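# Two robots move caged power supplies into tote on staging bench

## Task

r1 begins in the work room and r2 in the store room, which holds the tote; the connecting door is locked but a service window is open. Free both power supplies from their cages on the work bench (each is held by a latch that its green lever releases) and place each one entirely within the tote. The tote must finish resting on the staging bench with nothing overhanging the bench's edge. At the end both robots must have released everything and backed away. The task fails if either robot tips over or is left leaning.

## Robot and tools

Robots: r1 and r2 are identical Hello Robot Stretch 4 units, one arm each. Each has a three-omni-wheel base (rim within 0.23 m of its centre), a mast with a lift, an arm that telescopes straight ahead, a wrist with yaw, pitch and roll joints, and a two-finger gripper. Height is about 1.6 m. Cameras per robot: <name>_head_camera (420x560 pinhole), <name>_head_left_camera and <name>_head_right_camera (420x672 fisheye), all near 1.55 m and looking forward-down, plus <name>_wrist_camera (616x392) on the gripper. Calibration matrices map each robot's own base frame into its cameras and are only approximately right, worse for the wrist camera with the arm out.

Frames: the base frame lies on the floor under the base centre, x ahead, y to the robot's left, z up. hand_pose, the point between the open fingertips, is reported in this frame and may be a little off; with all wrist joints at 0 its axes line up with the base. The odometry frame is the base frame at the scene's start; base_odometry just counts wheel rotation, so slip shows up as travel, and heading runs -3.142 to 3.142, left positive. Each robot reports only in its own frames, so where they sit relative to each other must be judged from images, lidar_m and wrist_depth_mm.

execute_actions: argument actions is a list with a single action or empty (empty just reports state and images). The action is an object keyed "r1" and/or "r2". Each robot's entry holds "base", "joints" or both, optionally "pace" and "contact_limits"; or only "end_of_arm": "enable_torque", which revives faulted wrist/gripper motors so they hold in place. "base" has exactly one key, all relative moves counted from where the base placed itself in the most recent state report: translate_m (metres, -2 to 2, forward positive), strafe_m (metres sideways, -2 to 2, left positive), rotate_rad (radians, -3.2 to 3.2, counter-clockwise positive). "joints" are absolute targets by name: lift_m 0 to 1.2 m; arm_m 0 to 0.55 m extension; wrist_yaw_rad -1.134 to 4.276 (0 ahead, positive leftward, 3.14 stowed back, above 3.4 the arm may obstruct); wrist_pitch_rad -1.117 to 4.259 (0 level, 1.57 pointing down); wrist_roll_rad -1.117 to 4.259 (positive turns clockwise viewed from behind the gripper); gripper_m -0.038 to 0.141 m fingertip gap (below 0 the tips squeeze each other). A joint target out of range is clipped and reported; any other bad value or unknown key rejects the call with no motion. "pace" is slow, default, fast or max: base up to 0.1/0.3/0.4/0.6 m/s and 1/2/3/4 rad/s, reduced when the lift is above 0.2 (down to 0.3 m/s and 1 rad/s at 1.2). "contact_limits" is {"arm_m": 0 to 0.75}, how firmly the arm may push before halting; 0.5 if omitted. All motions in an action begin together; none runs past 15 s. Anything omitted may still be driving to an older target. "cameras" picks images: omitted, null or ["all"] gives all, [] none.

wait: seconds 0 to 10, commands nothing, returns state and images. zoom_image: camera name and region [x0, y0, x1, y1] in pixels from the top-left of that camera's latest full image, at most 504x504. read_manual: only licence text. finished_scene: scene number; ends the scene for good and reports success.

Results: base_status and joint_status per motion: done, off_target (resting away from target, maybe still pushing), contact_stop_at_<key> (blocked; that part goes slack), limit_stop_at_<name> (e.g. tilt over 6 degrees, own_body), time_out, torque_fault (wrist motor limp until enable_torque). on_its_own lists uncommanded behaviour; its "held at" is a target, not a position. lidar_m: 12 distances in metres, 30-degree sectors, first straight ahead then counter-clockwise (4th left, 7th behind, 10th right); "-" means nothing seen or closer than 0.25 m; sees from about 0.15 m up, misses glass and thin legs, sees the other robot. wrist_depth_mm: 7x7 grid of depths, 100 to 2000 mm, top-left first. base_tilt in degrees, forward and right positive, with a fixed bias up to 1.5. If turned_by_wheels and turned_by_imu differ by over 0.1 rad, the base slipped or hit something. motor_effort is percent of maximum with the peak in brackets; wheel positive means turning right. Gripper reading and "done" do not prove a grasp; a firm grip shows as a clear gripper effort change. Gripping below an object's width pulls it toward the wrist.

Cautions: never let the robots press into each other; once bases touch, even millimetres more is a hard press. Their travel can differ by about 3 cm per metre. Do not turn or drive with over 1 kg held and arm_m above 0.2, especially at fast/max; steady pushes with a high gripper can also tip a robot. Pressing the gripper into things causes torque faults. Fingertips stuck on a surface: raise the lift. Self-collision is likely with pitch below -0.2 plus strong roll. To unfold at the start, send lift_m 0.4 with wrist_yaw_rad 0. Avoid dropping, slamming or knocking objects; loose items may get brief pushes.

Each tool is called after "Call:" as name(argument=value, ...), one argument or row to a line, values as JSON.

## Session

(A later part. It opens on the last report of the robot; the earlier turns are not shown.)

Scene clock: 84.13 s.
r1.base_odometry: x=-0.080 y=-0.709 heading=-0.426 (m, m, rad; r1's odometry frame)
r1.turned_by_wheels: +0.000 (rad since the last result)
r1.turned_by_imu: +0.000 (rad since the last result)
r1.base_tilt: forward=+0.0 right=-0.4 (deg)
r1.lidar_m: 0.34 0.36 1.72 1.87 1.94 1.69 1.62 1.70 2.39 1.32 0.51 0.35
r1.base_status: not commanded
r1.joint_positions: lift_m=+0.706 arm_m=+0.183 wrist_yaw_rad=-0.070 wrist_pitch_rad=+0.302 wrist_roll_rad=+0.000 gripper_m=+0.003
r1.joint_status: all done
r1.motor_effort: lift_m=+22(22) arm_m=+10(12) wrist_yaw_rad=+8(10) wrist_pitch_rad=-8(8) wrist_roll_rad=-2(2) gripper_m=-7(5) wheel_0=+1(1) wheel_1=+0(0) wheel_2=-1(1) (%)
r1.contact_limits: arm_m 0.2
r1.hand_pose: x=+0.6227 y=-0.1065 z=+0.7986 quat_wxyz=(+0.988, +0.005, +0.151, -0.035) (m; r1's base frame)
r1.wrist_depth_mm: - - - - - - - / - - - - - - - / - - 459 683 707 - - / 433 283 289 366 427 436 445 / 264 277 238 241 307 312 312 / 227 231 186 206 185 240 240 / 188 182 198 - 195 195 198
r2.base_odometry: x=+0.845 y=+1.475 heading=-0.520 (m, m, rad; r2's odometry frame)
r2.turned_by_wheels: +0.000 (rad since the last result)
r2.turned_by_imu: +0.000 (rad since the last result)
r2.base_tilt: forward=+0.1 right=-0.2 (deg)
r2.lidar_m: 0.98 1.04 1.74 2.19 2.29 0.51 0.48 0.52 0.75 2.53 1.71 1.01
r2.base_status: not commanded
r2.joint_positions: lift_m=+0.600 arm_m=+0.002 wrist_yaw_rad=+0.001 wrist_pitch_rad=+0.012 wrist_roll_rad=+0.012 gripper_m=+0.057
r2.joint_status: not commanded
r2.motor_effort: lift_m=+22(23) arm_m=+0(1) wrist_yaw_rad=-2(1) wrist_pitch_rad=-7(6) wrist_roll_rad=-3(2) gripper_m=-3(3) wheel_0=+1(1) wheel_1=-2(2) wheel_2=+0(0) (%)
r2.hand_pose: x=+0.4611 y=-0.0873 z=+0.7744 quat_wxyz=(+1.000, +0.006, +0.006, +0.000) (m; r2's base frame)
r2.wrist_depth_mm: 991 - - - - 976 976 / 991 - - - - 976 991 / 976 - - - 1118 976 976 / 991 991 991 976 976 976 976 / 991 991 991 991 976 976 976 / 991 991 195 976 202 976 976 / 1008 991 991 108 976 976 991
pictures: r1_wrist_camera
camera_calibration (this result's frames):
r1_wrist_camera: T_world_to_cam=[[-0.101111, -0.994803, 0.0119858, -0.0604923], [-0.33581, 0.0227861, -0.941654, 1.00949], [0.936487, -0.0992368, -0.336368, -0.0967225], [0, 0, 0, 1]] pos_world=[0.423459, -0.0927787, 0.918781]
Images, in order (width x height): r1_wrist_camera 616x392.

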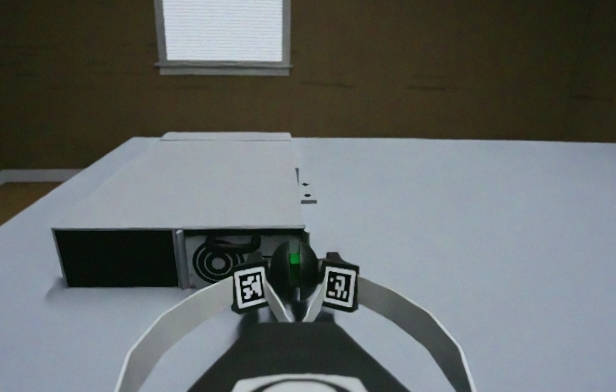

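Call:
execute_actions(
  actions=[
    {"r1":{"base":{"strafe_m":0.011},"joints":{"arm_m":0.19,"gripper_m":-0.01},"contact_limits":{"arm_m":0.3},"pace":"slow"}},
  ],
  cameras=["r1_wrist_camera"],
)

Call:
zoom_image(
  camera="r1_wrist_camera",
  region=[180, 200, 410, 320],
)

Scene clock: 85.17 s.
r1.base_odometry: x=-0.076 y=-0.699 heading=-0.427 (m, m, rad; r1's odometry frame)
r1.turned_by_wheels: -0.001 (rad since the last result)
r1.turned_by_imu: -0.001 (rad since the last result)
r1.base_tilt: forward=-0.1 right=-0.4 (deg)
r1.lidar_m: 0.33 0.36 1.72 1.86 1.93 1.70 1.63 1.71 2.39 1.33 0.51 0.38
r1.base_status: done
r1.joint_positions: lift_m=+0.706 arm_m=+0.188 wrist_yaw_rad=-0.077 wrist_pitch_rad=+0.303 wrist_roll_rad=+0.000 gripper_m=-0.010
r1.joint_status: all done
r1.on_its_own: wrist_yaw_rad is at rest, and its effort (+31) is outside its rest range (-13 to +13)
r1.motor_effort: lift_m=+22(22) arm_m=+10(12) wrist_yaw_rad=+31(32) wrist_pitch_rad=-10(10) wrist_roll_rad=-1(1) gripper_m=-12(11) wheel_0=-8(5) wheel_1=-2(2) wheel_2=-5(6) (%)
r1.contact_limits: arm_m 0.3
r1.hand_pose: x=+0.6268 y=-0.1084 z=+0.7984 quat_wxyz=(+0.988, +0.006, +0.151, -0.038) (m; r1's base frame)
r1.wrist_depth_mm: - - - - - - - / - - - - - - - / - - 459 683 707 741 - / 430 281 287 366 427 436 449 / 259 274 233 233 306 310 314 / 226 229 183 193 185 241 240 / 187 183 198 - 202 195 199
r2.base_odometry: x=+0.845 y=+1.475 heading=-0.520 (m, m, rad; r2's odometry frame)
r2.turned_by_wheels: +0.000 (rad since the last result)
r2.turned_by_imu: +0.000 (rad since the last result)
r2.base_tilt: forward=+0.2 right=-0.2 (deg)
r2.lidar_m: 0.98 1.05 1.75 2.19 2.31 0.51 0.45 0.47 0.72 2.51 1.71 1.03
r2.base_status: not commanded
r2.joint_positions: lift_m=+0.600 arm_m=+0.002 wrist_yaw_rad=+0.001 wrist_pitch_rad=+0.012 wrist_roll_rad=+0.012 gripper_m=+0.057
r2.joint_status: not commanded
r2.motor_effort: lift_m=+22(23) arm_m=-1(0) wrist_yaw_rad=-2(2) wrist_pitch_rad=-7(6) wrist_roll_rad=-1(2) gripper_m=-4(3) wheel_0=+1(1) wheel_1=-2(2) wheel_2=+0(0) (%)
r2.hand_pose: x=+0.4611 y=-0.0873 z=+0.7744 quat_wxyz=(+1.000, +0.006, +0.006, +0.000) (m; r2's base frame)
r2.wrist_depth_mm: 991 - - - - 976 976 / 991 - - - - 976 976 / 991 - - - 1098 991 976 / 991 976 976 991 976 976 976 / 991 976 976 991 976 976 991 / 991 991 195 991 202 976 976 / 991 991 976 108 976 991 976
pictures: r1_wrist_camera
camera_calibration (this result's frames):
r1_wrist_camera: T_world_to_cam=[[-0.10827, -0.994049, 0.0120132, -0.0574423], [-0.336479, 0.0252722, -0.941352, 1.01114], [0.935446, -0.105962, -0.337212, -0.100267], [0, 0, 0, 1]] pos_world=[0.427801, -0.0932786, 0.918713]
Images, in order (width x height): r1_wrist_camera 616x392.

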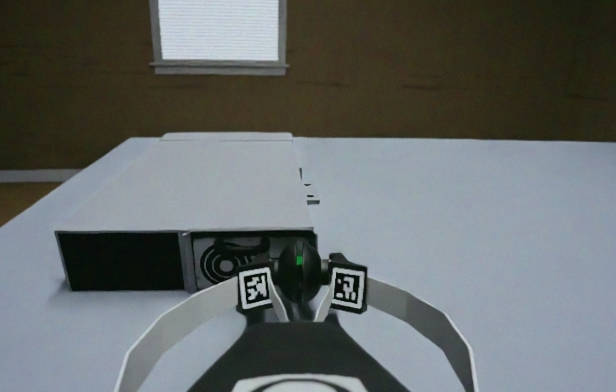

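Region (180, 200, 410, 320) of r1_wrist_camera's 616x392 image, scaled by 2.191; it fills the top 263 rows of this view, and the rest is white.

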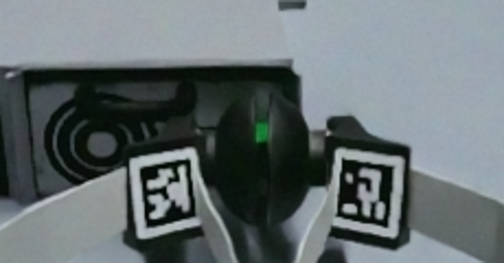

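Call:
execute_actions(
  actions=[
    {"r1":{"base":{"strafe_m":-0.009},"joints":{"gripper_m":0.015}}},
  ],
  cameras=[],
)

Call:
execute_actions(
  actions=[
    {"r1":{"joints":{"arm_m":0.145}}},
  ],
  cameras=[],
)

Call:
execute_actions(
  actions=[
    {"r1":{"joints":{"gripper_m":0.056,"wrist_yaw_rad":0.015,"wrist_roll_rad":0.3,"lift_m":0.712}}},
  ],
  cameras=[],
)

Call:
execute_actions(
  actions=[
    {"r1":{"joints":{"arm_m":0.17},"contact_limits":{"arm_m":0.2}}},
  ],
  cameras=["r1_wrist_camera"],
)

Call:
zoom_image(
  camera="r1_wrist_camera",
  region=[180, 200, 410, 320],
)

Scene clock: 86.73 s.
r1.base_odometry: x=-0.079 y=-0.707 heading=-0.428 (m, m, rad; r1's odometry frame)
r1.turned_by_wheels: +0.000 (rad since the last result)
r1.turned_by_imu: +0.000 (rad since the last result)
r1.base_tilt: forward=-0.1 right=-0.3 (deg)
r1.lidar_m: 0.34 0.37 1.73 1.88 1.94 1.69 1.63 1.72 2.38 1.34 0.47 0.34
r1.base_status: done
r1.joint_positions: lift_m=+0.706 arm_m=+0.188 wrist_yaw_rad=-0.070 wrist_pitch_rad=+0.307 wrist_roll_rad=+0.000 gripper_m=+0.015
r1.joint_status: all done
r1.motor_effort: lift_m=+22(22) arm_m=+10(10) wrist_yaw_rad=+11(31) wrist_pitch_rad=-20(19) wrist_roll_rad=-1(2) gripper_m=-3(10) wheel_0=-1(4) wheel_1=+1(6) wheel_2=-5(5) (%)
r1.hand_pose: x=+0.6273 y=-0.1065 z=+0.7975 quat_wxyz=(+0.988, +0.005, +0.153, -0.035) (m; r1's base frame)
r1.wrist_depth_mm: - - - - - - - / - - - - - - - / - - 445 654 668 707 750 / 407 274 278 355 415 421 433 / 262 281 236 236 301 304 306 / 223 226 189 195 186 237 236 / 186 179 196 - 192 191 196
r2.base_odometry: x=+0.845 y=+1.475 heading=-0.520 (m, m, rad; r2's odometry frame)
r2.turned_by_wheels: +0.000 (rad since the last result)
r2.turned_by_imu: +0.000 (rad since the last result)
r2.base_tilt: forward=+0.1 right=-0.2 (deg)
r2.lidar_m: 0.98 1.05 1.78 2.21 2.30 0.52 0.48 0.50 0.72 2.52 1.70 1.05
r2.base_status: not commanded
r2.joint_positions: lift_m=+0.600 arm_m=+0.002 wrist_yaw_rad=+0.001 wrist_pitch_rad=+0.012 wrist_roll_rad=+0.012 gripper_m=+0.057
r2.joint_status: not commanded
r2.motor_effort: lift_m=+23(22) arm_m=+0(1) wrist_yaw_rad=-1(2) wrist_pitch_rad=-6(6) wrist_roll_rad=-2(3) gripper_m=-3(4) wheel_0=+1(1) wheel_1=-2(2) wheel_2=+0(0) (%)
r2.hand_pose: x=+0.4611 y=-0.0873 z=+0.7744 quat_wxyz=(+1.000, +0.006, +0.006, +0.000) (m; r2's base frame)
r2.wrist_depth_mm: 991 - - - - 976 960 / 976 - - - - 976 991 / 991 - - - 1098 991 991 / 991 976 991 976 991 976 976 / 1008 991 991 991 991 976 991 / 991 991 194 976 202 976 976 / 991 991 991 108 976 991 976
pictures: none
No camera images: the call's "cameras" was empty. Leave "cameras" out to get every camera's image.

Scene clock: 87.70 s.
r1.base_odometry: x=-0.079 y=-0.707 heading=-0.427 (m, m, rad; r1's odometry frame)
r1.turned_by_wheels: +0.000 (rad since the last result)
r1.turned_by_imu: +0.000 (rad since the last result)
r1.base_tilt: forward=-0.1 right=-0.3 (deg)
r1.lidar_m: 0.35 0.36 1.74 1.87 1.94 1.69 1.63 1.70 2.41 1.34 0.51 0.36
r1.base_status: not commanded
r1.joint_positions: lift_m=+0.706 arm_m=+0.147 wrist_yaw_rad=-0.066 wrist_pitch_rad=+0.302 wrist_roll_rad=+0.000 gripper_m=+0.015
r1.joint_status: all done
r1.motor_effort: lift_m=+22(22) arm_m=-9(9) wrist_yaw_rad=-1(11) wrist_pitch_rad=-8(20) wrist_roll_rad=+1(2) gripper_m=-5(4) wheel_0=-1(1) wheel_1=+1(1) wheel_2=-1(5) (%)
r1.hand_pose: x=+0.5866 y=-0.1054 z=+0.7986 quat_wxyz=(+0.988, +0.005, +0.151, -0.033) (m; r1's base frame)
r1.wrist_depth_mm: - - - - - - - / - - - - - - - / - - 469 621 707 741 788 / - 307 291 368 430 439 445 / 290 291 278 274 309 310 314 / 228 231 189 209 186 240 242 / 188 183 199 - 196 196 200
r2.base_odometry: x=+0.845 y=+1.475 heading=-0.520 (m, m, rad; r2's odometry frame)
r2.turned_by_wheels: +0.000 (rad since the last result)
r2.turned_by_imu: +0.000 (rad since the last result)
r2.base_tilt: forward=+0.1 right=-0.2 (deg)
r2.lidar_m: 0.97 1.05 1.80 2.20 2.30 0.50 0.46 0.51 0.78 2.52 1.71 1.04
r2.base_status: not commanded
r2.joint_positions: lift_m=+0.600 arm_m=+0.002 wrist_yaw_rad=+0.001 wrist_pitch_rad=+0.012 wrist_roll_rad=+0.012 gripper_m=+0.057
r2.joint_status: not commanded
r2.motor_effort: lift_m=+22(22) arm_m=-1(1) wrist_yaw_rad=-1(2) wrist_pitch_rad=-7(6) wrist_roll_rad=-2(0) gripper_m=-3(3) wheel_0=+1(1) wheel_1=-2(2) wheel_2=+0(0) (%)
r2.hand_pose: x=+0.4611 y=-0.0873 z=+0.7744 quat_wxyz=(+1.000, +0.006, +0.006, +0.000) (m; r2's base frame)
r2.wrist_depth_mm: 991 - - - - 976 976 / 991 - - - - 976 976 / 976 - - - 1098 976 976 / 991 976 991 991 976 976 991 / 991 976 991 991 991 976 976 / 991 991 195 976 202 991 976 / 991 991 976 108 991 976 976
pictures: none
No camera images: the call's "cameras" was empty. Leave "cameras" out to get every camera's image.

Scene clock: 88.90 s.
r1.base_odometry: x=-0.079 y=-0.707 heading=-0.427 (m, m, rad; r1's odometry frame)
r1.turned_by_wheels: +0.000 (rad since the last result)
r1.turned_by_imu: +0.000 (rad since the last result)
r1.base_tilt: forward=-0.1 right=-0.4 (deg)
r1.lidar_m: 0.34 0.37 1.73 1.85 1.95 1.68 1.63 1.71 2.40 1.34 0.50 0.36
r1.base_status: not commanded
r1.joint_positions: lift_m=+0.712 arm_m=+0.147 wrist_yaw_rad=+0.015 wrist_pitch_rad=+0.302 wrist_roll_rad=+0.300 gripper_m=+0.056
r1.joint_status: all done
r1.motor_effort: lift_m=+23(22) arm_m=-9(9) wrist_yaw_rad=-1(3) wrist_pitch_rad=-9(8) wrist_roll_rad=+1(4) gripper_m=-4(6) wheel_0=-1(1) wheel_1=+1(1) wheel_2=-1(1) (%)
r1.hand_pose: x=+0.5942 y=-0.0834 z=+0.8041 quat_wxyz=(+0.978, +0.146, +0.150, -0.015) (m; r1's base frame)
r1.wrist_depth_mm: - - - - - - - / - - - - - 715 580 / - - - 564 521 436 384 / - - 351 317 359 317 287 / - 351 274 276 267 247 232 / 359 291 197 233 203 203 191 / 257 230 229 - 187 169 -
r2.base_odometry: x=+0.845 y=+1.475 heading=-0.520 (m, m, rad; r2's odometry frame)
r2.turned_by_wheels: +0.000 (rad since the last result)
r2.turned_by_imu: +0.000 (rad since the last result)
r2.base_tilt: forward=+0.1 right=-0.2 (deg)
r2.lidar_m: 0.98 1.04 1.80 2.20 2.31 0.53 0.49 0.52 0.72 2.50 1.70 1.02
r2.base_status: not commanded
r2.joint_positions: lift_m=+0.600 arm_m=+0.002 wrist_yaw_rad=+0.001 wrist_pitch_rad=+0.012 wrist_roll_rad=+0.012 gripper_m=+0.057
r2.joint_status: not commanded
r2.motor_effort: lift_m=+23(22) arm_m=+0(1) wrist_yaw_rad=-2(2) wrist_pitch_rad=-7(6) wrist_roll_rad=-2(2) gripper_m=-4(3) wheel_0=+1(1) wheel_1=-2(2) wheel_2=+0(0) (%)
r2.hand_pose: x=+0.4611 y=-0.0873 z=+0.7744 quat_wxyz=(+1.000, +0.006, +0.006, +0.000) (m; r2's base frame)
r2.wrist_depth_mm: 976 - - - - 976 976 / 976 - - - - 991 960 / 991 - - - 1118 976 976 / 976 991 991 976 991 976 976 / 991 991 991 976 976 976 976 / 991 991 195 991 202 976 991 / 991 976 976 108 991 976 991
pictures: none
No camera images: the call's "cameras" was empty. Leave "cameras" out to get every camera's image.

Scene clock: 89.70 s.
r1.base_odometry: x=-0.079 y=-0.707 heading=-0.427 (m, m, rad; r1's odometry frame)
r1.turned_by_wheels: +0.000 (rad since the last result)
r1.turned_by_imu: +0.000 (rad since the last result)
r1.base_tilt: forward=-0.1 right=-0.3 (deg)
r1.lidar_m: 0.34 0.37 1.72 1.85 1.94 1.69 1.62 1.69 2.39 1.33 0.49 0.36
r1.base_status: not commanded
r1.joint_positions: lift_m=+0.712 arm_m=+0.168 wrist_yaw_rad=+0.015 wrist_pitch_rad=+0.302 wrist_roll_rad=+0.300 gripper_m=+0.056
r1.joint_status: all done
r1.motor_effort: lift_m=+23(23) arm_m=+9(10) wrist_yaw_rad=-2(0) wrist_pitch_rad=-7(7) wrist_roll_rad=+1(1) gripper_m=-3(3) wheel_0=-1(1) wheel_1=+1(1) wheel_2=-1(1) (%)
r1.contact_limits: arm_m 0.2
r1.hand_pose: x=+0.6160 y=-0.0833 z=+0.8041 quat_wxyz=(+0.978, +0.146, +0.150, -0.015) (m; r1's base frame)
r1.wrist_depth_mm: - - - - - - - / - - - - - 715 585 / - - - 591 525 433 382 / - - 351 319 359 315 287 / - 322 255 255 266 247 231 / 359 278 197 234 203 203 191 / 258 230 229 - 187 169 -
r2.base_odometry: x=+0.845 y=+1.475 heading=-0.520 (m, m, rad; r2's odometry frame)
r2.turned_by_wheels: +0.000 (rad since the last result)
r2.turned_by_imu: +0.000 (rad since the last result)
r2.base_tilt: forward=+0.2 right=-0.2 (deg)
r2.lidar_m: 0.98 1.05 1.77 2.20 2.29 0.50 0.47 0.50 0.75 2.52 1.71 1.03
r2.base_status: not commanded
r2.joint_positions: lift_m=+0.600 arm_m=+0.002 wrist_yaw_rad=+0.001 wrist_pitch_rad=+0.012 wrist_roll_rad=+0.012 gripper_m=+0.057
r2.joint_status: not commanded
r2.motor_effort: lift_m=+22(22) arm_m=+0(0) wrist_yaw_rad=-1(2) wrist_pitch_rad=-6(7) wrist_roll_rad=-1(1) gripper_m=-3(3) wheel_0=+1(1) wheel_1=-2(2) wheel_2=+0(0) (%)
r2.hand_pose: x=+0.4611 y=-0.0873 z=+0.7744 quat_wxyz=(+1.000, +0.006, +0.006, +0.000) (m; r2's base frame)
r2.wrist_depth_mm: 991 - - - - 976 976 / 991 - - - - 976 976 / 976 - - - 1098 976 976 / 991 991 976 976 976 991 976 / 991 976 991 976 976 991 976 / 991 991 195 991 202 991 976 / 1008 991 991 108 991 976 976
pictures: r1_wrist_camera
camera_calibration (this result's frames):
r1_wrist_camera: T_world_to_cam=[[-0.104679, -0.957318, -0.269413, 0.19343], [-0.327693, 0.288975, -0.899506, 0.995111], [0.938967, -0.00587481, -0.343956, -0.0739044], [0, 0, 0, 1]] pos_world=[0.415733, -0.102823, 0.921801]
Images, in order (width x height): r1_wrist_camera 616x392.

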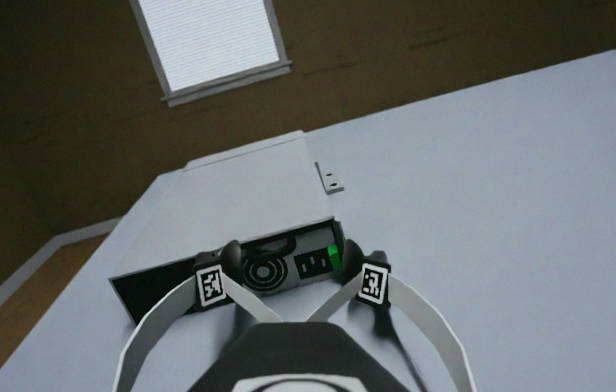

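Region (180, 200, 410, 320) of r1_wrist_camera's 616x392 image, scaled by 2.191; it fills the top 263 rows of this view, and the rest is white.

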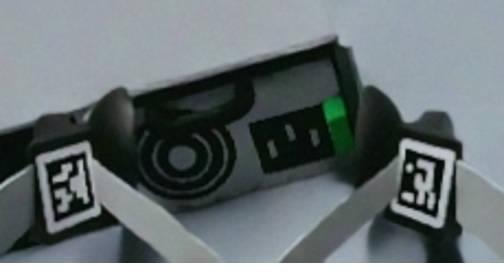

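Call:
execute_actions(
  actions=[
    {"r1":{"joints":{"arm_m":0.173,"gripper_m":0.044,"wrist_yaw_rad":0.027},"contact_limits":{"arm_m":0.2},"pace":"slow"}},
  ],
  cameras=[],
)

Call:
execute_actions(
  actions=[
    {"r1":{"joints":{"arm_m":0.182,"gripper_m":0.03},"contact_limits":{"arm_m":0.3},"pace":"slow"}},
  ],
  cameras=["r1_wrist_camera"],
)

Call:
zoom_image(
  camera="r1_wrist_camera",
  region=[180, 200, 410, 320],
)

Scene clock: 90.77 s.
r1.base_odometry: x=-0.079 y=-0.707 heading=-0.427 (m, m, rad; r1's odometry frame)
r1.turned_by_wheels: +0.000 (rad since the last result)
r1.turned_by_imu: +0.000 (rad since the last result)
r1.base_tilt: forward=-0.1 right=-0.4 (deg)
r1.lidar_m: 0.32 0.37 1.72 1.87 1.93 1.68 1.62 1.70 2.39 1.31 0.50 0.37
r1.base_status: not commanded
r1.joint_positions: lift_m=+0.712 arm_m=+0.171 wrist_yaw_rad=+0.024 wrist_pitch_rad=+0.303 wrist_roll_rad=+0.300 gripper_m=+0.044
r1.joint_status: all done
r1.motor_effort: lift_m=+23(23) arm_m=+9(9) wrist_yaw_rad=+7(5) wrist_pitch_rad=-9(9) wrist_roll_rad=+2(1) gripper_m=-4(4) wheel_0=+0(1) wheel_1=+1(1) wheel_2=-2(1) (%)
r1.contact_limits: arm_m 0.2
r1.hand_pose: x=+0.6196 y=-0.0808 z=+0.8040 quat_wxyz=(+0.978, +0.146, +0.151, -0.011) (m; r1's base frame)
r1.wrist_depth_mm: - - - - - - - / - - - - - - 585 / - - - 559 517 433 382 / - - 347 314 357 314 286 / - 319 254 252 271 246 231 / 359 283 197 236 193 202 190 / 257 229 229 - 187 169 -
r2.base_odometry: x=+0.845 y=+1.475 heading=-0.520 (m, m, rad; r2's odometry frame)
r2.turned_by_wheels: +0.000 (rad since the last result)
r2.turned_by_imu: +0.000 (rad since the last result)
r2.base_tilt: forward=+0.1 right=-0.2 (deg)
r2.lidar_m: 0.97 1.04 1.80 2.20 2.28 0.50 0.49 0.51 0.75 2.54 1.72 1.02
r2.base_status: not commanded
r2.joint_positions: lift_m=+0.600 arm_m=+0.002 wrist_yaw_rad=+0.001 wrist_pitch_rad=+0.012 wrist_roll_rad=+0.012 gripper_m=+0.057
r2.joint_status: not commanded
r2.motor_effort: lift_m=+23(22) arm_m=+0(0) wrist_yaw_rad=-2(2) wrist_pitch_rad=-7(7) wrist_roll_rad=-4(1) gripper_m=-3(2) wheel_0=+1(1) wheel_1=-2(2) wheel_2=+0(0) (%)
r2.hand_pose: x=+0.4611 y=-0.0873 z=+0.7744 quat_wxyz=(+1.000, +0.006, +0.006, +0.000) (m; r2's base frame)
r2.wrist_depth_mm: 976 - - - - 976 976 / 991 - - - - 991 976 / 991 - - - 1098 976 976 / 976 976 976 991 976 976 976 / 991 991 991 976 991 991 976 / 991 976 195 991 202 976 976 / 991 976 976 108 976 976 991
pictures: none
No camera images: the call's "cameras" was empty. Leave "cameras" out to get every camera's image.

Scene clock: 91.73 s.
r1.base_odometry: x=-0.079 y=-0.707 heading=-0.427 (m, m, rad; r1's odometry frame)
r1.turned_by_wheels: +0.000 (rad since the last result)
r1.turned_by_imu: +0.000 (rad since the last result)
r1.base_tilt: forward=+0.0 right=-0.4 (deg)
r1.lidar_m: 0.34 0.36 1.73 1.87 1.93 1.70 1.63 1.69 2.39 1.32 0.50 0.37
r1.base_status: not commanded
r1.joint_positions: lift_m=+0.712 arm_m=+0.180 wrist_yaw_rad=+0.021 wrist_pitch_rad=+0.306 wrist_roll_rad=+0.300 gripper_m=+0.030
r1.joint_status: all done
r1.on_its_own: wrist_yaw_rad is at rest, and its effort (+15) is outside its rest range (-13 to +13)
r1.motor_effort: lift_m=+23(23) arm_m=+14(17) wrist_yaw_rad=+15(16) wrist_pitch_rad=-18(17) wrist_roll_rad=-1(2) gripper_m=-9(10) wheel_0=+0(0) wheel_1=+1(1) wheel_2=-4(4) (%)
r1.contact_limits: arm_m 0.3
r1.hand_pose: x=+0.6273 y=-0.0815 z=+0.8032 quat_wxyz=(+0.977, +0.146, +0.152, -0.012) (m; r1's base frame)
r1.wrist_depth_mm: - - - - - - - / - - - - - 683 564 / - - - 554 512 427 375 / - - 342 307 353 310 282 / - 314 248 242 266 244 228 / 343 271 191 233 192 200 189 / 254 227 227 - 186 168 -
r2.base_odometry: x=+0.845 y=+1.475 heading=-0.520 (m, m, rad; r2's odometry frame)
r2.turned_by_wheels: +0.000 (rad since the last result)
r2.turned_by_imu: +0.000 (rad since the last result)
r2.base_tilt: forward=+0.1 right=-0.2 (deg)
r2.lidar_m: 0.98 1.04 1.77 2.21 2.30 0.53 0.48 0.53 0.74 2.51 1.72 1.03
r2.base_status: not commanded
r2.joint_positions: lift_m=+0.600 arm_m=+0.002 wrist_yaw_rad=+0.001 wrist_pitch_rad=+0.012 wrist_roll_rad=+0.012 gripper_m=+0.057
r2.joint_status: not commanded
r2.motor_effort: lift_m=+22(23) arm_m=+0(0) wrist_yaw_rad=-2(1) wrist_pitch_rad=-7(6) wrist_roll_rad=-4(2) gripper_m=-3(3) wheel_0=+1(1) wheel_1=-2(2) wheel_2=+0(0) (%)
r2.hand_pose: x=+0.4611 y=-0.0873 z=+0.7744 quat_wxyz=(+1.000, +0.006, +0.006, +0.000) (m; r2's base frame)
r2.wrist_depth_mm: 991 - - - - 976 976 / 991 - - - - 991 976 / 991 - - - 1098 991 976 / 991 976 976 976 976 976 976 / 991 991 991 991 976 991 976 / 991 991 195 976 202 991 976 / 1008 991 976 108 976 976 991
pictures: r1_wrist_camera
camera_calibration (this result's frames):
r1_wrist_camera: T_world_to_cam=[[-0.0995126, -0.957984, -0.269007, 0.192431], [-0.332707, 0.286823, -0.898353, 0.999516], [0.937765, 0.000102766, -0.34727, -0.0809922], [0, 0, 0, 1]] pos_world=[0.427647, -0.10233, 0.921558]
Images, in order (width x height): r1_wrist_camera 616x392.

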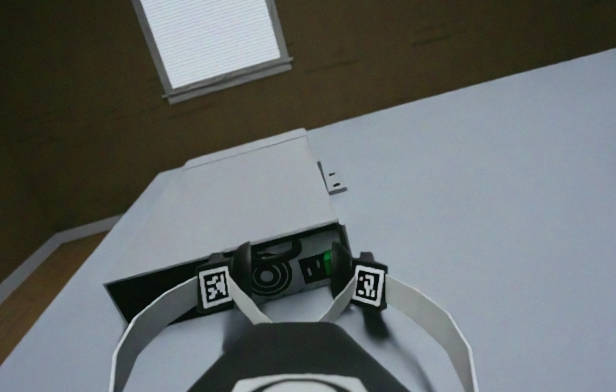

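Region (180, 200, 410, 320) of r1_wrist_camera's 616x392 image, scaled by 2.191; it fills the top 263 rows of this view, and the rest is white.

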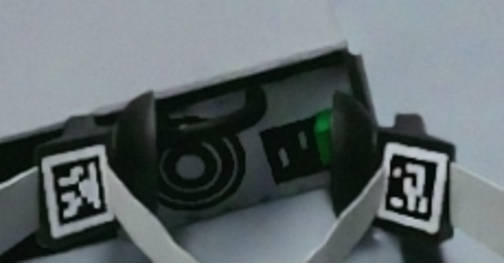

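Call:
execute_actions(
  actions=[
    {"r1":{"joints":{"arm_m":0.188,"gripper_m":0.01},"contact_limits":{"arm_m":0.3},"pace":"slow"}},
  ],
  cameras=[],
)

Call:
execute_actions(
  actions=[
    {"r1":{"joints":{"arm_m":0.194,"gripper_m":-0.012},"contact_limits":{"arm_m":0.3},"pace":"slow"}},
  ],
  cameras=["r1_wrist_camera"],
)

Call:
zoom_image(
  camera="r1_wrist_camera",
  region=[180, 200, 410, 320],
)

Scene clock: 93.17 s.
r1.base_odometry: x=-0.080 y=-0.707 heading=-0.427 (m, m, rad; r1's odometry frame)
r1.turned_by_wheels: +0.000 (rad since the last result)
r1.turned_by_imu: +0.000 (rad since the last result)
r1.base_tilt: forward=+0.0 right=-0.3 (deg)
r1.lidar_m: 0.35 0.35 1.74 1.86 1.94 1.71 1.63 1.70 2.40 1.37 0.50 0.37
r1.base_status: not commanded
r1.joint_positions: lift_m=+0.712 arm_m=+0.185 wrist_yaw_rad=+0.023 wrist_pitch_rad=+0.308 wrist_roll_rad=+0.300 gripper_m=+0.010
r1.joint_status: all done
r1.on_its_own: wrist_pitch_rad is at rest, and its effort (-25) is outside its rest range (-23 to +23)
r1.motor_effort: lift_m=+22(23) arm_m=+15(18) wrist_yaw_rad=+10(14) wrist_pitch_rad=-25(24) wrist_roll_rad=+3(0) gripper_m=-17(18) wheel_0=+4(3) wheel_1=+3(3) wheel_2=-6(6) (%)
r1.contact_limits: arm_m 0.3
r1.hand_pose: x=+0.6331 y=-0.0810 z=+0.8025 quat_wxyz=(+0.977, +0.146, +0.154, -0.012) (m; r1's base frame)
r1.wrist_depth_mm: - - - - - - - / - - - - - 661 569 / - - - 544 504 421 370 / - - 336 304 351 307 278 / - 307 240 236 267 242 228 / 338 251 204 234 188 196 187 / 254 226 224 - 185 167 -
r2.base_odometry: x=+0.845 y=+1.475 heading=-0.520 (m, m, rad; r2's odometry frame)
r2.turned_by_wheels: +0.000 (rad since the last result)
r2.turned_by_imu: +0.000 (rad since the last result)
r2.base_tilt: forward=+0.1 right=-0.2 (deg)
r2.lidar_m: 0.98 1.03 1.80 2.20 2.30 0.48 0.47 0.54 0.74 2.52 1.68 1.03
r2.base_status: not commanded
r2.joint_positions: lift_m=+0.600 arm_m=+0.002 wrist_yaw_rad=+0.001 wrist_pitch_rad=+0.012 wrist_roll_rad=+0.012 gripper_m=+0.057
r2.joint_status: not commanded
r2.motor_effort: lift_m=+22(22) arm_m=-1(0) wrist_yaw_rad=-1(2) wrist_pitch_rad=-7(7) wrist_roll_rad=-1(2) gripper_m=-3(3) wheel_0=+1(1) wheel_1=-2(2) wheel_2=+0(0) (%)
r2.hand_pose: x=+0.4611 y=-0.0873 z=+0.7744 quat_wxyz=(+1.000, +0.006, +0.006, +0.000) (m; r2's base frame)
r2.wrist_depth_mm: 991 - - - - 976 976 / 991 - - - - 976 976 / 991 - - - 1098 976 976 / 976 991 991 976 976 976 976 / 976 976 976 976 976 976 976 / 991 991 195 976 202 991 976 / 991 976 976 108 991 976 991
pictures: none
No camera images: the call's "cameras" was empty. Leave "cameras" out to get every camera's image.

Scene clock: 94.30 s.
r1.base_odometry: x=-0.080 y=-0.707 heading=-0.427 (m, m, rad; r1's odometry frame)
r1.turned_by_wheels: +0.000 (rad since the last result)
r1.turned_by_imu: +0.000 (rad since the last result)
r1.base_tilt: forward=+0.0 right=-0.4 (deg)
r1.lidar_m: 0.35 0.37 1.74 1.88 1.95 1.70 1.60 1.71 2.37 1.31 0.49 0.35
r1.base_status: not commanded
r1.joint_positions: lift_m=+0.712 arm_m=+0.191 wrist_yaw_rad=+0.023 wrist_pitch_rad=+0.311 wrist_roll_rad=+0.300 gripper_m=-0.011
r1.joint_status: all done
r1.on_its_own: wrist_pitch_rad is at rest, and its effort (-31) is outside its rest range (-23 to +23)
r1.motor_effort: lift_m=+22(22) arm_m=+15(17) wrist_yaw_rad=+11(15) wrist_pitch_rad=-31(32) wrist_roll_rad=-1(1) gripper_m=-22(26) wheel_0=+4(4) wheel_1=+3(4) wheel_2=-7(7) (%)
r1.contact_limits: arm_m 0.3
r1.hand_pose: x=+0.6389 y=-0.0812 z=+0.8019 quat_wxyz=(+0.977, +0.146, +0.155, -0.012) (m; r1's base frame)
r1.wrist_depth_mm: - - - - - - - / - - - - - 647 554 / - - - 512 488 413 364 / - - 327 298 343 304 276 / - 287 235 229 264 239 224 / 332 230 198 230 186 190 186 / 250 227 221 - 182 167 -
r2.base_odometry: x=+0.845 y=+1.475 heading=-0.520 (m, m, rad; r2's odometry frame)
r2.turned_by_wheels: +0.000 (rad since the last result)
r2.turned_by_imu: +0.000 (rad since the last result)
r2.base_tilt: forward=+0.1 right=-0.1 (deg)
r2.lidar_m: 0.98 1.06 1.77 2.19 2.32 0.52 0.48 0.51 0.72 2.53 1.71 1.04
r2.base_status: not commanded
r2.joint_positions: lift_m=+0.600 arm_m=+0.002 wrist_yaw_rad=+0.001 wrist_pitch_rad=+0.012 wrist_roll_rad=+0.012 gripper_m=+0.057
r2.joint_status: not commanded
r2.motor_effort: lift_m=+23(22) arm_m=+0(0) wrist_yaw_rad=-1(2) wrist_pitch_rad=-6(6) wrist_roll_rad=-3(2) gripper_m=-3(3) wheel_0=+1(1) wheel_1=-2(2) wheel_2=+0(0) (%)
r2.hand_pose: x=+0.4611 y=-0.0873 z=+0.7744 quat_wxyz=(+1.000, +0.006, +0.006, +0.000) (m; r2's base frame)
r2.wrist_depth_mm: 991 - - - - 976 976 / 991 - - - - 976 976 / 991 - - - 1098 976 976 / 991 976 991 991 976 976 976 / 991 991 991 976 976 976 991 / 991 991 195 991 202 976 991 / 991 976 976 108 976 991 976
pictures: r1_wrist_camera
camera_calibration (this result's frames):
r1_wrist_camera: T_world_to_cam=[[-0.099562, -0.958139, -0.268433, 0.193129], [-0.33743, 0.2863, -0.896757, 1.00379], [0.936071, 0.00129454, -0.351809, -0.087458], [0, 0, 0, 1]] pos_world=[0.439803, -0.102226, 0.921227]
Images, in order (width x height): r1_wrist_camera 616x392.

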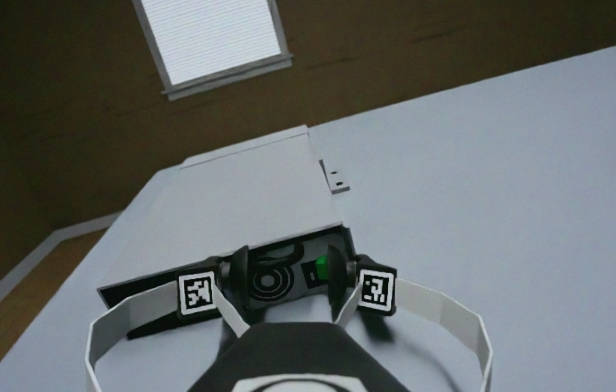

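Region (180, 200, 410, 320) of r1_wrist_camera's 616x392 image, scaled by 2.191; it fills the top 263 rows of this view, and the rest is white.

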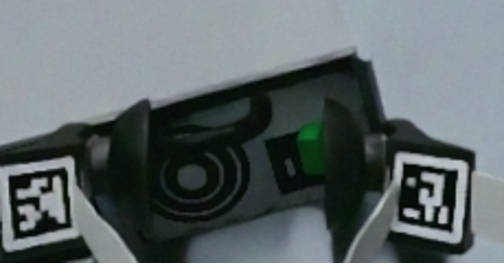

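Call:
execute_actions(
  actions=[
    {"r1":{"joints":{"arm_m":0.199,"gripper_m":-0.036,"lift_m":0.707},"contact_limits":{"arm_m":0.3},"pace":"slow"}},
  ],
  cameras=["r1_wrist_camera"],
)

Call:
zoom_image(
  camera="r1_wrist_camera",
  region=[180, 200, 410, 320],
)

Scene clock: 95.60 s.
r1.base_odometry: x=-0.080 y=-0.707 heading=-0.427 (m, m, rad; r1's odometry frame)
r1.turned_by_wheels: +0.000 (rad since the last result)
r1.turned_by_imu: +0.000 (rad since the last result)
r1.base_tilt: forward=-0.1 right=-0.4 (deg)
r1.lidar_m: 0.36 0.36 1.73 1.87 1.95 1.70 1.63 1.70 2.38 1.34 0.49 0.34
r1.base_status: not commanded
r1.joint_positions: lift_m=+0.707 arm_m=+0.196 wrist_yaw_rad=+0.023 wrist_pitch_rad=+0.308 wrist_roll_rad=+0.300 gripper_m=-0.035
r1.joint_status: all done
r1.on_its_own: wrist_pitch_rad is at rest, and its effort (-24) is outside its rest range (-23 to +23)
r1.motor_effort: lift_m=+18(22) arm_m=+14(22) wrist_yaw_rad=+12(18) wrist_pitch_rad=-24(31) wrist_roll_rad=+1(1) gripper_m=-27(28) wheel_0=+4(4) wheel_1=+3(3) wheel_2=-8(8) (%)
r1.contact_limits: arm_m 0.3
r1.hand_pose: x=+0.6441 y=-0.0812 z=+0.7980 quat_wxyz=(+0.977, +0.146, +0.153, -0.012) (m; r1's base frame)
r1.wrist_depth_mm: - - - - - - - / - - - - - 654 549 / - - - 512 484 407 359 / - - 324 293 340 298 272 / - 268 227 224 260 235 220 / 319 168 198 224 184 185 182 / 242 227 215 - 180 163 -
r2.base_odometry: x=+0.845 y=+1.475 heading=-0.520 (m, m, rad; r2's odometry frame)
r2.turned_by_wheels: +0.000 (rad since the last result)
r2.turned_by_imu: +0.000 (rad since the last result)
r2.base_tilt: forward=+0.1 right=-0.3 (deg)
r2.lidar_m: 0.97 1.05 1.77 2.18 2.31 0.49 0.49 0.52 0.73 2.52 1.73 1.04
r2.base_status: not commanded
r2.joint_positions: lift_m=+0.600 arm_m=+0.002 wrist_yaw_rad=+0.001 wrist_pitch_rad=+0.012 wrist_roll_rad=+0.012 gripper_m=+0.057
r2.joint_status: not commanded
r2.motor_effort: lift_m=+23(22) arm_m=-1(0) wrist_yaw_rad=-2(1) wrist_pitch_rad=-6(7) wrist_roll_rad=-1(3) gripper_m=-2(3) wheel_0=+1(1) wheel_1=-2(2) wheel_2=+0(0) (%)
r2.hand_pose: x=+0.4611 y=-0.0873 z=+0.7744 quat_wxyz=(+1.000, +0.006, +0.006, +0.000) (m; r2's base frame)
r2.wrist_depth_mm: 991 - - - - 976 976 / 991 - - - - 976 976 / 991 - - - 1078 991 976 / 991 991 991 976 976 976 976 / 991 976 991 991 991 991 976 / 991 991 194 991 203 976 991 / 991 976 991 108 976 991 976
pictures: r1_wrist_camera
camera_calibration (this result's frames):
r1_wrist_camera: T_world_to_cam=[[-0.0990176, -0.958122, -0.268697, 0.192431], [-0.335101, 0.286359, -0.897611, 1.00127], [0.936965, 0.00116147, -0.349422, -0.0962381], [0, 0, 0, 1]] pos_world=[0.444752, -0.102238, 0.916827]
Images, in order (width x height): r1_wrist_camera 616x392.

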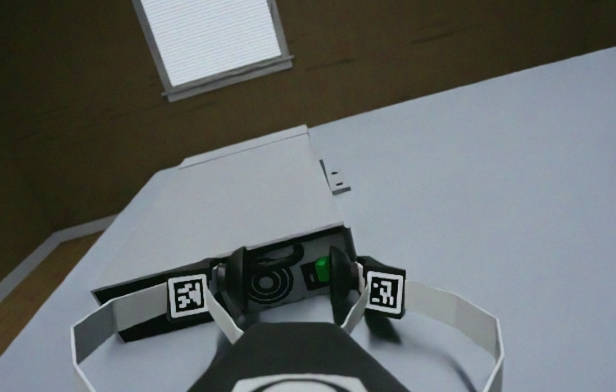

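Region (180, 200, 410, 320) of r1_wrist_camera's 616x392 image, scaled by 2.191; it fills the top 263 rows of this view, and the rest is white.

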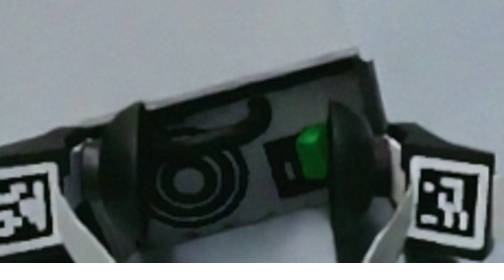

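Call:
execute_actions(
  actions=[
    {"r1":{"joints":{"arm_m":0.18},"pace":"slow"}},
  ],
  cameras=["r1_wrist_camera"],
)

Scene clock: 96.80 s.
r1.base_odometry: x=-0.079 y=-0.707 heading=-0.426 (m, m, rad; r1's odometry frame)
r1.turned_by_wheels: +0.001 (rad since the last result)
r1.turned_by_imu: +0.001 (rad since the last result)
r1.base_tilt: forward=+0.0 right=-0.4 (deg)
r1.lidar_m: 0.33 0.36 1.72 1.87 1.95 1.71 1.62 1.72 2.40 1.31 0.49 0.36
r1.base_status: not commanded
r1.joint_positions: lift_m=+0.707 arm_m=+0.183 wrist_yaw_rad=+0.039 wrist_pitch_rad=+0.300 wrist_roll_rad=+0.300 gripper_m=-0.035
r1.joint_status: all done
r1.on_its_own: wrist_yaw_rad is at rest, and its effort (-36) is outside its rest range (-13 to +13)
r1.motor_effort: lift_m=+19(19) arm_m=-15(14) wrist_yaw_rad=-36(35) wrist_pitch_rad=+0(24) wrist_roll_rad=-1(1) gripper_m=-34(36) wheel_0=+3(4) wheel_1=+1(3) wheel_2=+9(9) (%)
r1.hand_pose: x=+0.6324 y=-0.0767 z=+0.8001 quat_wxyz=(+0.978, +0.145, +0.150, -0.003) (m; r1's base frame)
r1.wrist_depth_mm: - - - - - - - / - - - - - - 574 / - - - 525 512 427 373 / - - 342 285 351 306 278 / - 364 243 234 259 240 226 / 1808 240 184 229 182 193 186 / 253 225 224 - 183 165 -
r2.base_odometry: x=+0.845 y=+1.475 heading=-0.520 (m, m, rad; r2's odometry frame)
r2.turned_by_wheels: +0.000 (rad since the last result)
r2.turned_by_imu: +0.000 (rad since the last result)
r2.base_tilt: forward=+0.1 right=-0.2 (deg)
r2.lidar_m: 0.99 1.04 1.75 2.19 2.31 0.51 0.47 0.50 0.73 2.51 1.74 1.02
r2.base_status: not commanded
r2.joint_positions: lift_m=+0.600 arm_m=+0.002 wrist_yaw_rad=+0.001 wrist_pitch_rad=+0.012 wrist_roll_rad=+0.012 gripper_m=+0.057
r2.joint_status: not commanded
r2.motor_effort: lift_m=+22(22) arm_m=+0(0) wrist_yaw_rad=-2(1) wrist_pitch_rad=-7(6) wrist_roll_rad=-3(1) gripper_m=-4(3) wheel_0=+1(1) wheel_1=-2(2) wheel_2=+0(0) (%)
r2.hand_pose: x=+0.4611 y=-0.0873 z=+0.7744 quat_wxyz=(+1.000, +0.006, +0.006, +0.000) (m; r2's base frame)
r2.wrist_depth_mm: 991 - - - - 976 976 / 976 - - - - 976 976 / 991 - - - 1098 960 991 / 991 991 991 976 976 976 976 / 991 991 991 991 976 976 976 / 991 991 195 991 202 976 976 / 991 991 991 108 976 991 991
pictures: r1_wrist_camera
camera_calibration (this result's frames):
r1_wrist_camera: T_world_to_cam=[[-0.0814967, -0.959284, -0.270431, 0.18639], [-0.332044, 0.281965, -0.900135, 0.997749], [0.939737, 0.0164369, -0.341504, -0.0914323], [0, 0, 0, 1]] pos_world=[0.43241, -0.101027, 0.91729]
Images, in order (width x height): r1_wrist_camera 616x392.

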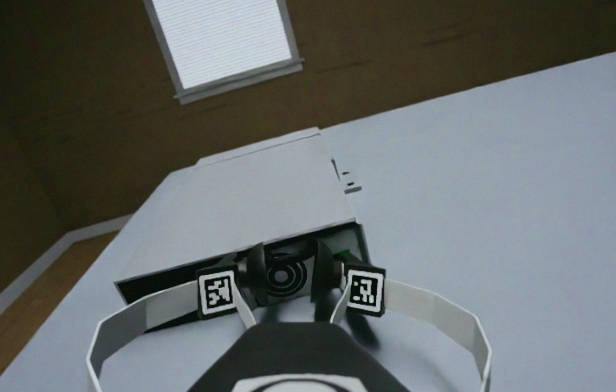

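Call:
zoom_image(
  camera="r1_wrist_camera",
  region=[180, 200, 410, 320],
)

Call:
execute_actions(
  actions=[
    {"r1":{"base":{"strafe_m":0.008},"joints":{"arm_m":0.172},"pace":"slow"}},
  ],
  cameras=["r1_wrist_camera"],
)

Region (180, 200, 410, 320) of r1_wrist_camera's 616x392 image, scaled by 2.191; it fills the top 263 rows of this view, and the rest is white.

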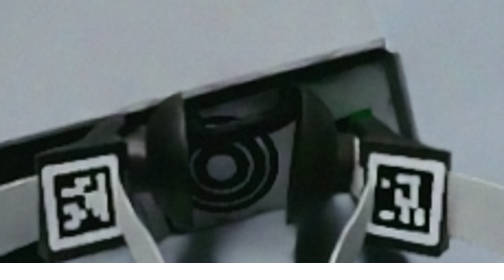

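Scene clock: 97.83 s.
r1.base_odometry: x=-0.076 y=-0.700 heading=-0.426 (m, m, rad; r1's odometry frame)
r1.turned_by_wheels: +0.000 (rad since the last result)
r1.turned_by_imu: +0.000 (rad since the last result)
r1.base_tilt: forward=+0.0 right=-0.3 (deg)
r1.lidar_m: 0.35 0.36 1.74 1.85 1.92 1.68 1.64 1.70 2.38 1.32 0.50 0.37
r1.base_status: done
r1.joint_positions: lift_m=+0.707 arm_m=+0.174 wrist_yaw_rad=+0.030 wrist_pitch_rad=+0.300 wrist_roll_rad=+0.300 gripper_m=-0.035
r1.joint_status: all done
r1.motor_effort: lift_m=+19(19) arm_m=-11(15) wrist_yaw_rad=-12(33) wrist_pitch_rad=-2(2) wrist_roll_rad=-3(1) gripper_m=-28(33) wheel_0=-1(4) wheel_1=-1(5) wheel_2=+2(9) (%)
r1.hand_pose: x=+0.6229 y=-0.0790 z=+0.7999 quat_wxyz=(+0.978, +0.146, +0.150, -0.008) (m; r1's base frame)
r1.wrist_depth_mm: - - - - - - - / - - - - - 691 569 / - - - 496 508 424 373 / - - 340 285 351 307 278 / - 359 252 236 255 240 225 / 1808 255 185 230 182 193 186 / 251 224 224 - 183 166 -
r2.base_odometry: x=+0.845 y=+1.475 heading=-0.520 (m, m, rad; r2's odometry frame)
r2.turned_by_wheels: +0.000 (rad since the last result)
r2.turned_by_imu: +0.000 (rad since the last result)
r2.base_tilt: forward=+0.1 right=-0.2 (deg)
r2.lidar_m: 0.98 1.04 1.80 2.19 2.30 0.51 0.48 0.53 0.75 2.51 1.74 1.01
r2.base_status: not commanded
r2.joint_positions: lift_m=+0.600 arm_m=+0.002 wrist_yaw_rad=+0.001 wrist_pitch_rad=+0.012 wrist_roll_rad=+0.012 gripper_m=+0.057
r2.joint_status: not commanded
r2.motor_effort: lift_m=+22(22) arm_m=+0(1) wrist_yaw_rad=-2(2) wrist_pitch_rad=-6(6) wrist_roll_rad=-2(0) gripper_m=-3(4) wheel_0=+1(0) wheel_1=-2(2) wheel_2=+0(0) (%)
r2.hand_pose: x=+0.4611 y=-0.0873 z=+0.7744 quat_wxyz=(+1.000, +0.006, +0.006, +0.000) (m; r2's base frame)
r2.wrist_depth_mm: 976 - - - - 976 976 / 976 - - - - 976 976 / 991 - - - 1098 976 976 / 991 991 991 991 976 976 991 / 991 991 991 991 976 976 976 / 991 991 195 976 202 976 991 / 991 991 991 108 976 991 976
pictures: r1_wrist_camera
camera_calibration (this result's frames):
r1_wrist_camera: T_world_to_cam=[[-0.0896923, -0.958576, -0.270345, 0.18842], [-0.330326, 0.284706, -0.899904, 0.994021], [0.939596, 0.00858782, -0.342179, -0.0825048], [0, 0, 0, 1]] pos_world=[0.422772, -0.10168, 0.91723]
Images, in order (width x height): r1_wrist_camera 616x392.

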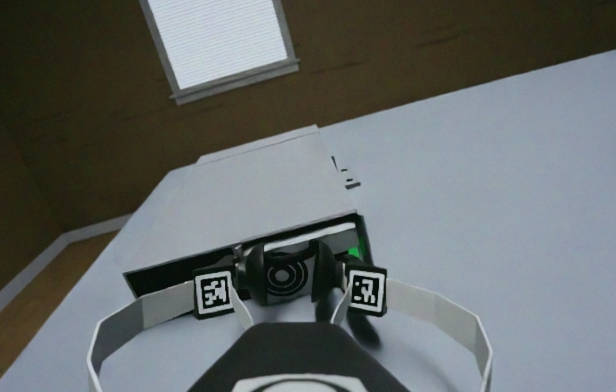

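Call:
execute_actions(
  actions=[
    {"r1":{"joints":{"arm_m":0.005},"pace":"slow"}},
  ],
  cameras=["r1_wrist_camera","r1_head_camera"],
)

Scene clock: 100.93 s.
r1.base_odometry: x=-0.076 y=-0.700 heading=-0.426 (m, m, rad; r1's odometry frame)
r1.turned_by_wheels: +0.000 (rad since the last result)
r1.turned_by_imu: +0.000 (rad since the last result)
r1.base_tilt: forward=-0.1 right=-0.4 (deg)
r1.lidar_m: 0.36 0.37 1.71 1.87 1.92 1.66 1.62 1.71 2.41 1.33 0.50 0.40
r1.base_status: not commanded
r1.joint_positions: lift_m=+0.707 arm_m=+0.007 wrist_yaw_rad=+0.029 wrist_pitch_rad=+0.304 wrist_roll_rad=+0.300 gripper_m=-0.035
r1.joint_status: all done
r1.motor_effort: lift_m=+19(20) arm_m=-10(12) wrist_yaw_rad=-9(13) wrist_pitch_rad=-13(13) wrist_roll_rad=-2(2) gripper_m=-29(31) wheel_0=-1(1) wheel_1=-1(1) wheel_2=+2(2) (%)
r1.hand_pose: x=+0.4554 y=-0.0793 z=+0.7990 quat_wxyz=(+0.978, +0.146, +0.152, -0.008) (m; r1's base frame)
r1.wrist_depth_mm: - - - - - - - / - - - - - 676 574 / - - 640 512 500 418 373 / - - 430 304 349 306 276 / - 389 332 236 263 240 224 / 1808 254 181 228 182 191 186 / 251 224 223 - 183 166 -
r2.base_odometry: x=+0.845 y=+1.475 heading=-0.520 (m, m, rad; r2's odometry frame)
r2.turned_by_wheels: +0.000 (rad since the last result)
r2.turned_by_imu: +0.001 (rad since the last result)
r2.base_tilt: forward=+0.1 right=-0.3 (deg)
r2.lidar_m: 0.96 1.05 1.74 2.18 2.32 0.51 0.48 0.51 0.71 2.49 1.71 1.04
r2.base_status: not commanded
r2.joint_positions: lift_m=+0.600 arm_m=+0.002 wrist_yaw_rad=+0.001 wrist_pitch_rad=+0.012 wrist_roll_rad=+0.012 gripper_m=+0.057
r2.joint_status: not commanded
r2.motor_effort: lift_m=+22(22) arm_m=+0(0) wrist_yaw_rad=-1(2) wrist_pitch_rad=-6(6) wrist_roll_rad=-2(2) gripper_m=-4(1) wheel_0=+1(1) wheel_1=-2(2) wheel_2=-1(0) (%)
r2.hand_pose: x=+0.4611 y=-0.0873 z=+0.7744 quat_wxyz=(+1.000, +0.006, +0.006, +0.000) (m; r2's base frame)
r2.wrist_depth_mm: 991 - - - - 976 976 / 991 - - - - 976 976 / 991 - - - 1098 976 976 / 991 976 991 991 976 976 976 / 991 991 991 991 991 976 976 / 991 1008 195 976 202 976 976 / 1008 991 976 108 976 991 976
pictures: r1_head_camera, r1_wrist_camera
camera_calibration (this result's frames):
r1_wrist_camera: T_world_to_cam=[[-0.0915432, -0.958519, -0.269927, 0.173389], [-0.333208, 0.284925, -0.898772, 0.938325], [0.938399, 0.00766546, -0.345469, 0.0776491], [0, 0, 0, 1]] pos_world=[0.255664, -0.10175, 0.916968]
Images, in order (width x height): r1_head_camera 420x560, r1_wrist_camera 616x392.

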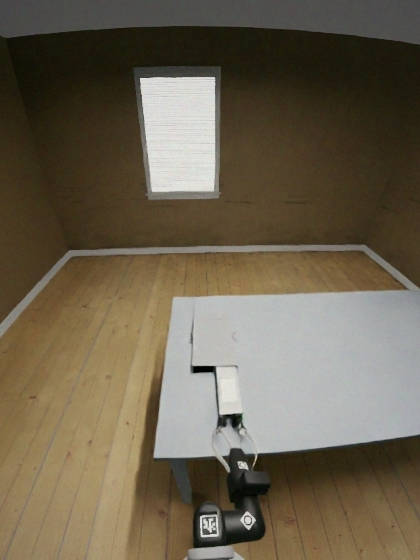

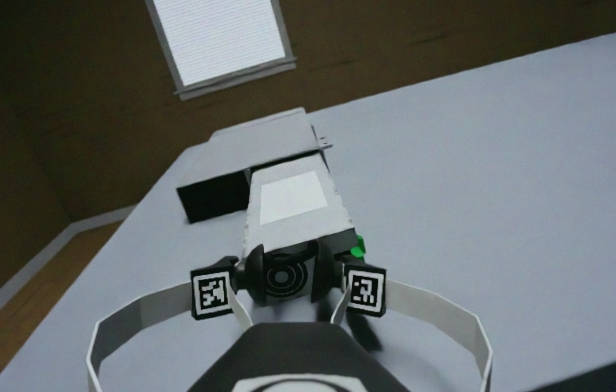

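Call:
execute_actions(
  actions=[
    {"r1":{"base":{"translate_m":-0.05},"pace":"slow"}},
  ],
  cameras=["r1_wrist_camera","r1_head_camera"],
)

Scene clock: 102.77 s.
r1.base_odometry: x=-0.121 y=-0.679 heading=-0.426 (m, m, rad; r1's odometry frame)
r1.turned_by_wheels: +0.000 (rad since the last result)
r1.turned_by_imu: +0.000 (rad since the last result)
r1.base_tilt: forward=+0.0 right=-0.3 (deg)
r1.lidar_m: 0.40 0.43 1.75 1.86 1.92 1.64 1.59 1.65 2.32 2.44 0.56 0.44
r1.base_status: done
r1.joint_positions: lift_m=+0.707 arm_m=+0.007 wrist_yaw_rad=+0.028 wrist_pitch_rad=+0.304 wrist_roll_rad=+0.301 gripper_m=-0.035
r1.joint_status: not commanded
r1.motor_effort: lift_m=+19(19) arm_m=-10(10) wrist_yaw_rad=-3(10) wrist_pitch_rad=-13(12) wrist_roll_rad=-3(3) gripper_m=-27(29) wheel_0=-2(6) wheel_1=-2(3) wheel_2=+0(7) (%)
r1.hand_pose: x=+0.4551 y=-0.0798 z=+0.7990 quat_wxyz=(+0.978, +0.146, +0.152, -0.009) (m; r1's base frame)
r1.wrist_depth_mm: - - - - - - - / - - - - - 676 564 / - - 647 554 504 421 370 / - - 466 296 349 306 278 / - 394 334 234 259 240 225 / 1060 251 185 229 185 200 202 / 253 227 224 - 202 603 931
r2.base_odometry: x=+0.845 y=+1.475 heading=-0.520 (m, m, rad; r2's odometry frame)
r2.turned_by_wheels: +0.000 (rad since the last result)
r2.turned_by_imu: +0.000 (rad since the last result)
r2.base_tilt: forward=+0.1 right=-0.2 (deg)
r2.lidar_m: 0.97 1.03 1.78 2.21 2.30 0.51 0.48 0.53 0.70 2.50 1.73 1.02
r2.base_status: not commanded
r2.joint_positions: lift_m=+0.600 arm_m=+0.002 wrist_yaw_rad=+0.001 wrist_pitch_rad=+0.012 wrist_roll_rad=+0.012 gripper_m=+0.057
r2.joint_status: not commanded
r2.motor_effort: lift_m=+22(22) arm_m=+0(0) wrist_yaw_rad=-1(2) wrist_pitch_rad=-7(7) wrist_roll_rad=-2(2) gripper_m=-3(3) wheel_0=+1(1) wheel_1=-2(2) wheel_2=+0(0) (%)
r2.hand_pose: x=+0.4611 y=-0.0873 z=+0.7744 quat_wxyz=(+1.000, +0.006, +0.006, +0.000) (m; r2's base frame)
r2.wrist_depth_mm: 976 - - - - 976 976 / 976 - - - - 976 976 / 991 - - - 1118 991 976 / 991 976 991 991 976 976 976 / 991 976 991 976 976 976 976 / 991 976 195 991 202 976 976 / 991 991 991 108 991 991 991
pictures: r1_head_camera, r1_wrist_camera
camera_calibration (this result's frames):
r1_wrist_camera: T_world_to_cam=[[-0.093395, -0.958315, -0.270017, 0.173791], [-0.332674, 0.285653, -0.898738, 0.938174], [0.938406, 0.0058901, -0.345485, 0.0777609], [0, 0, 0, 1]] pos_world=[0.255366, -0.101903, 0.916965]
Images, in order (width x height): r1_head_camera 420x560, r1_wrist_camera 616x392.

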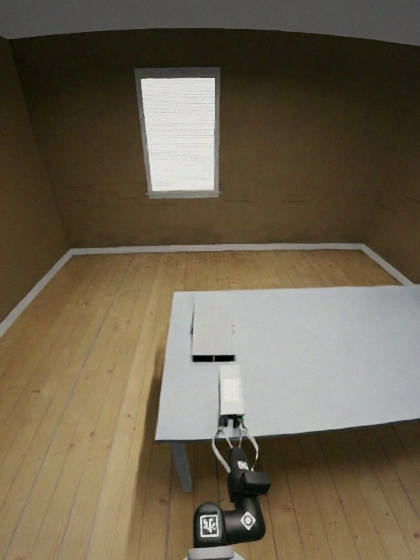

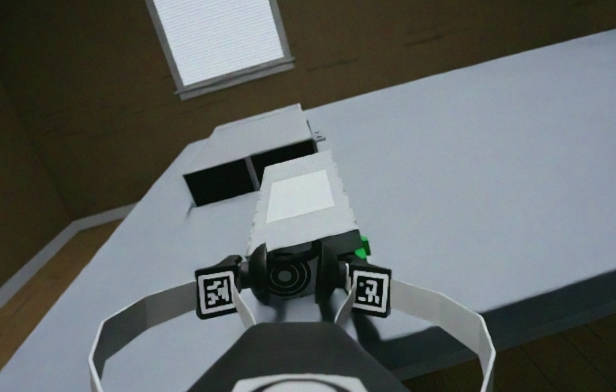

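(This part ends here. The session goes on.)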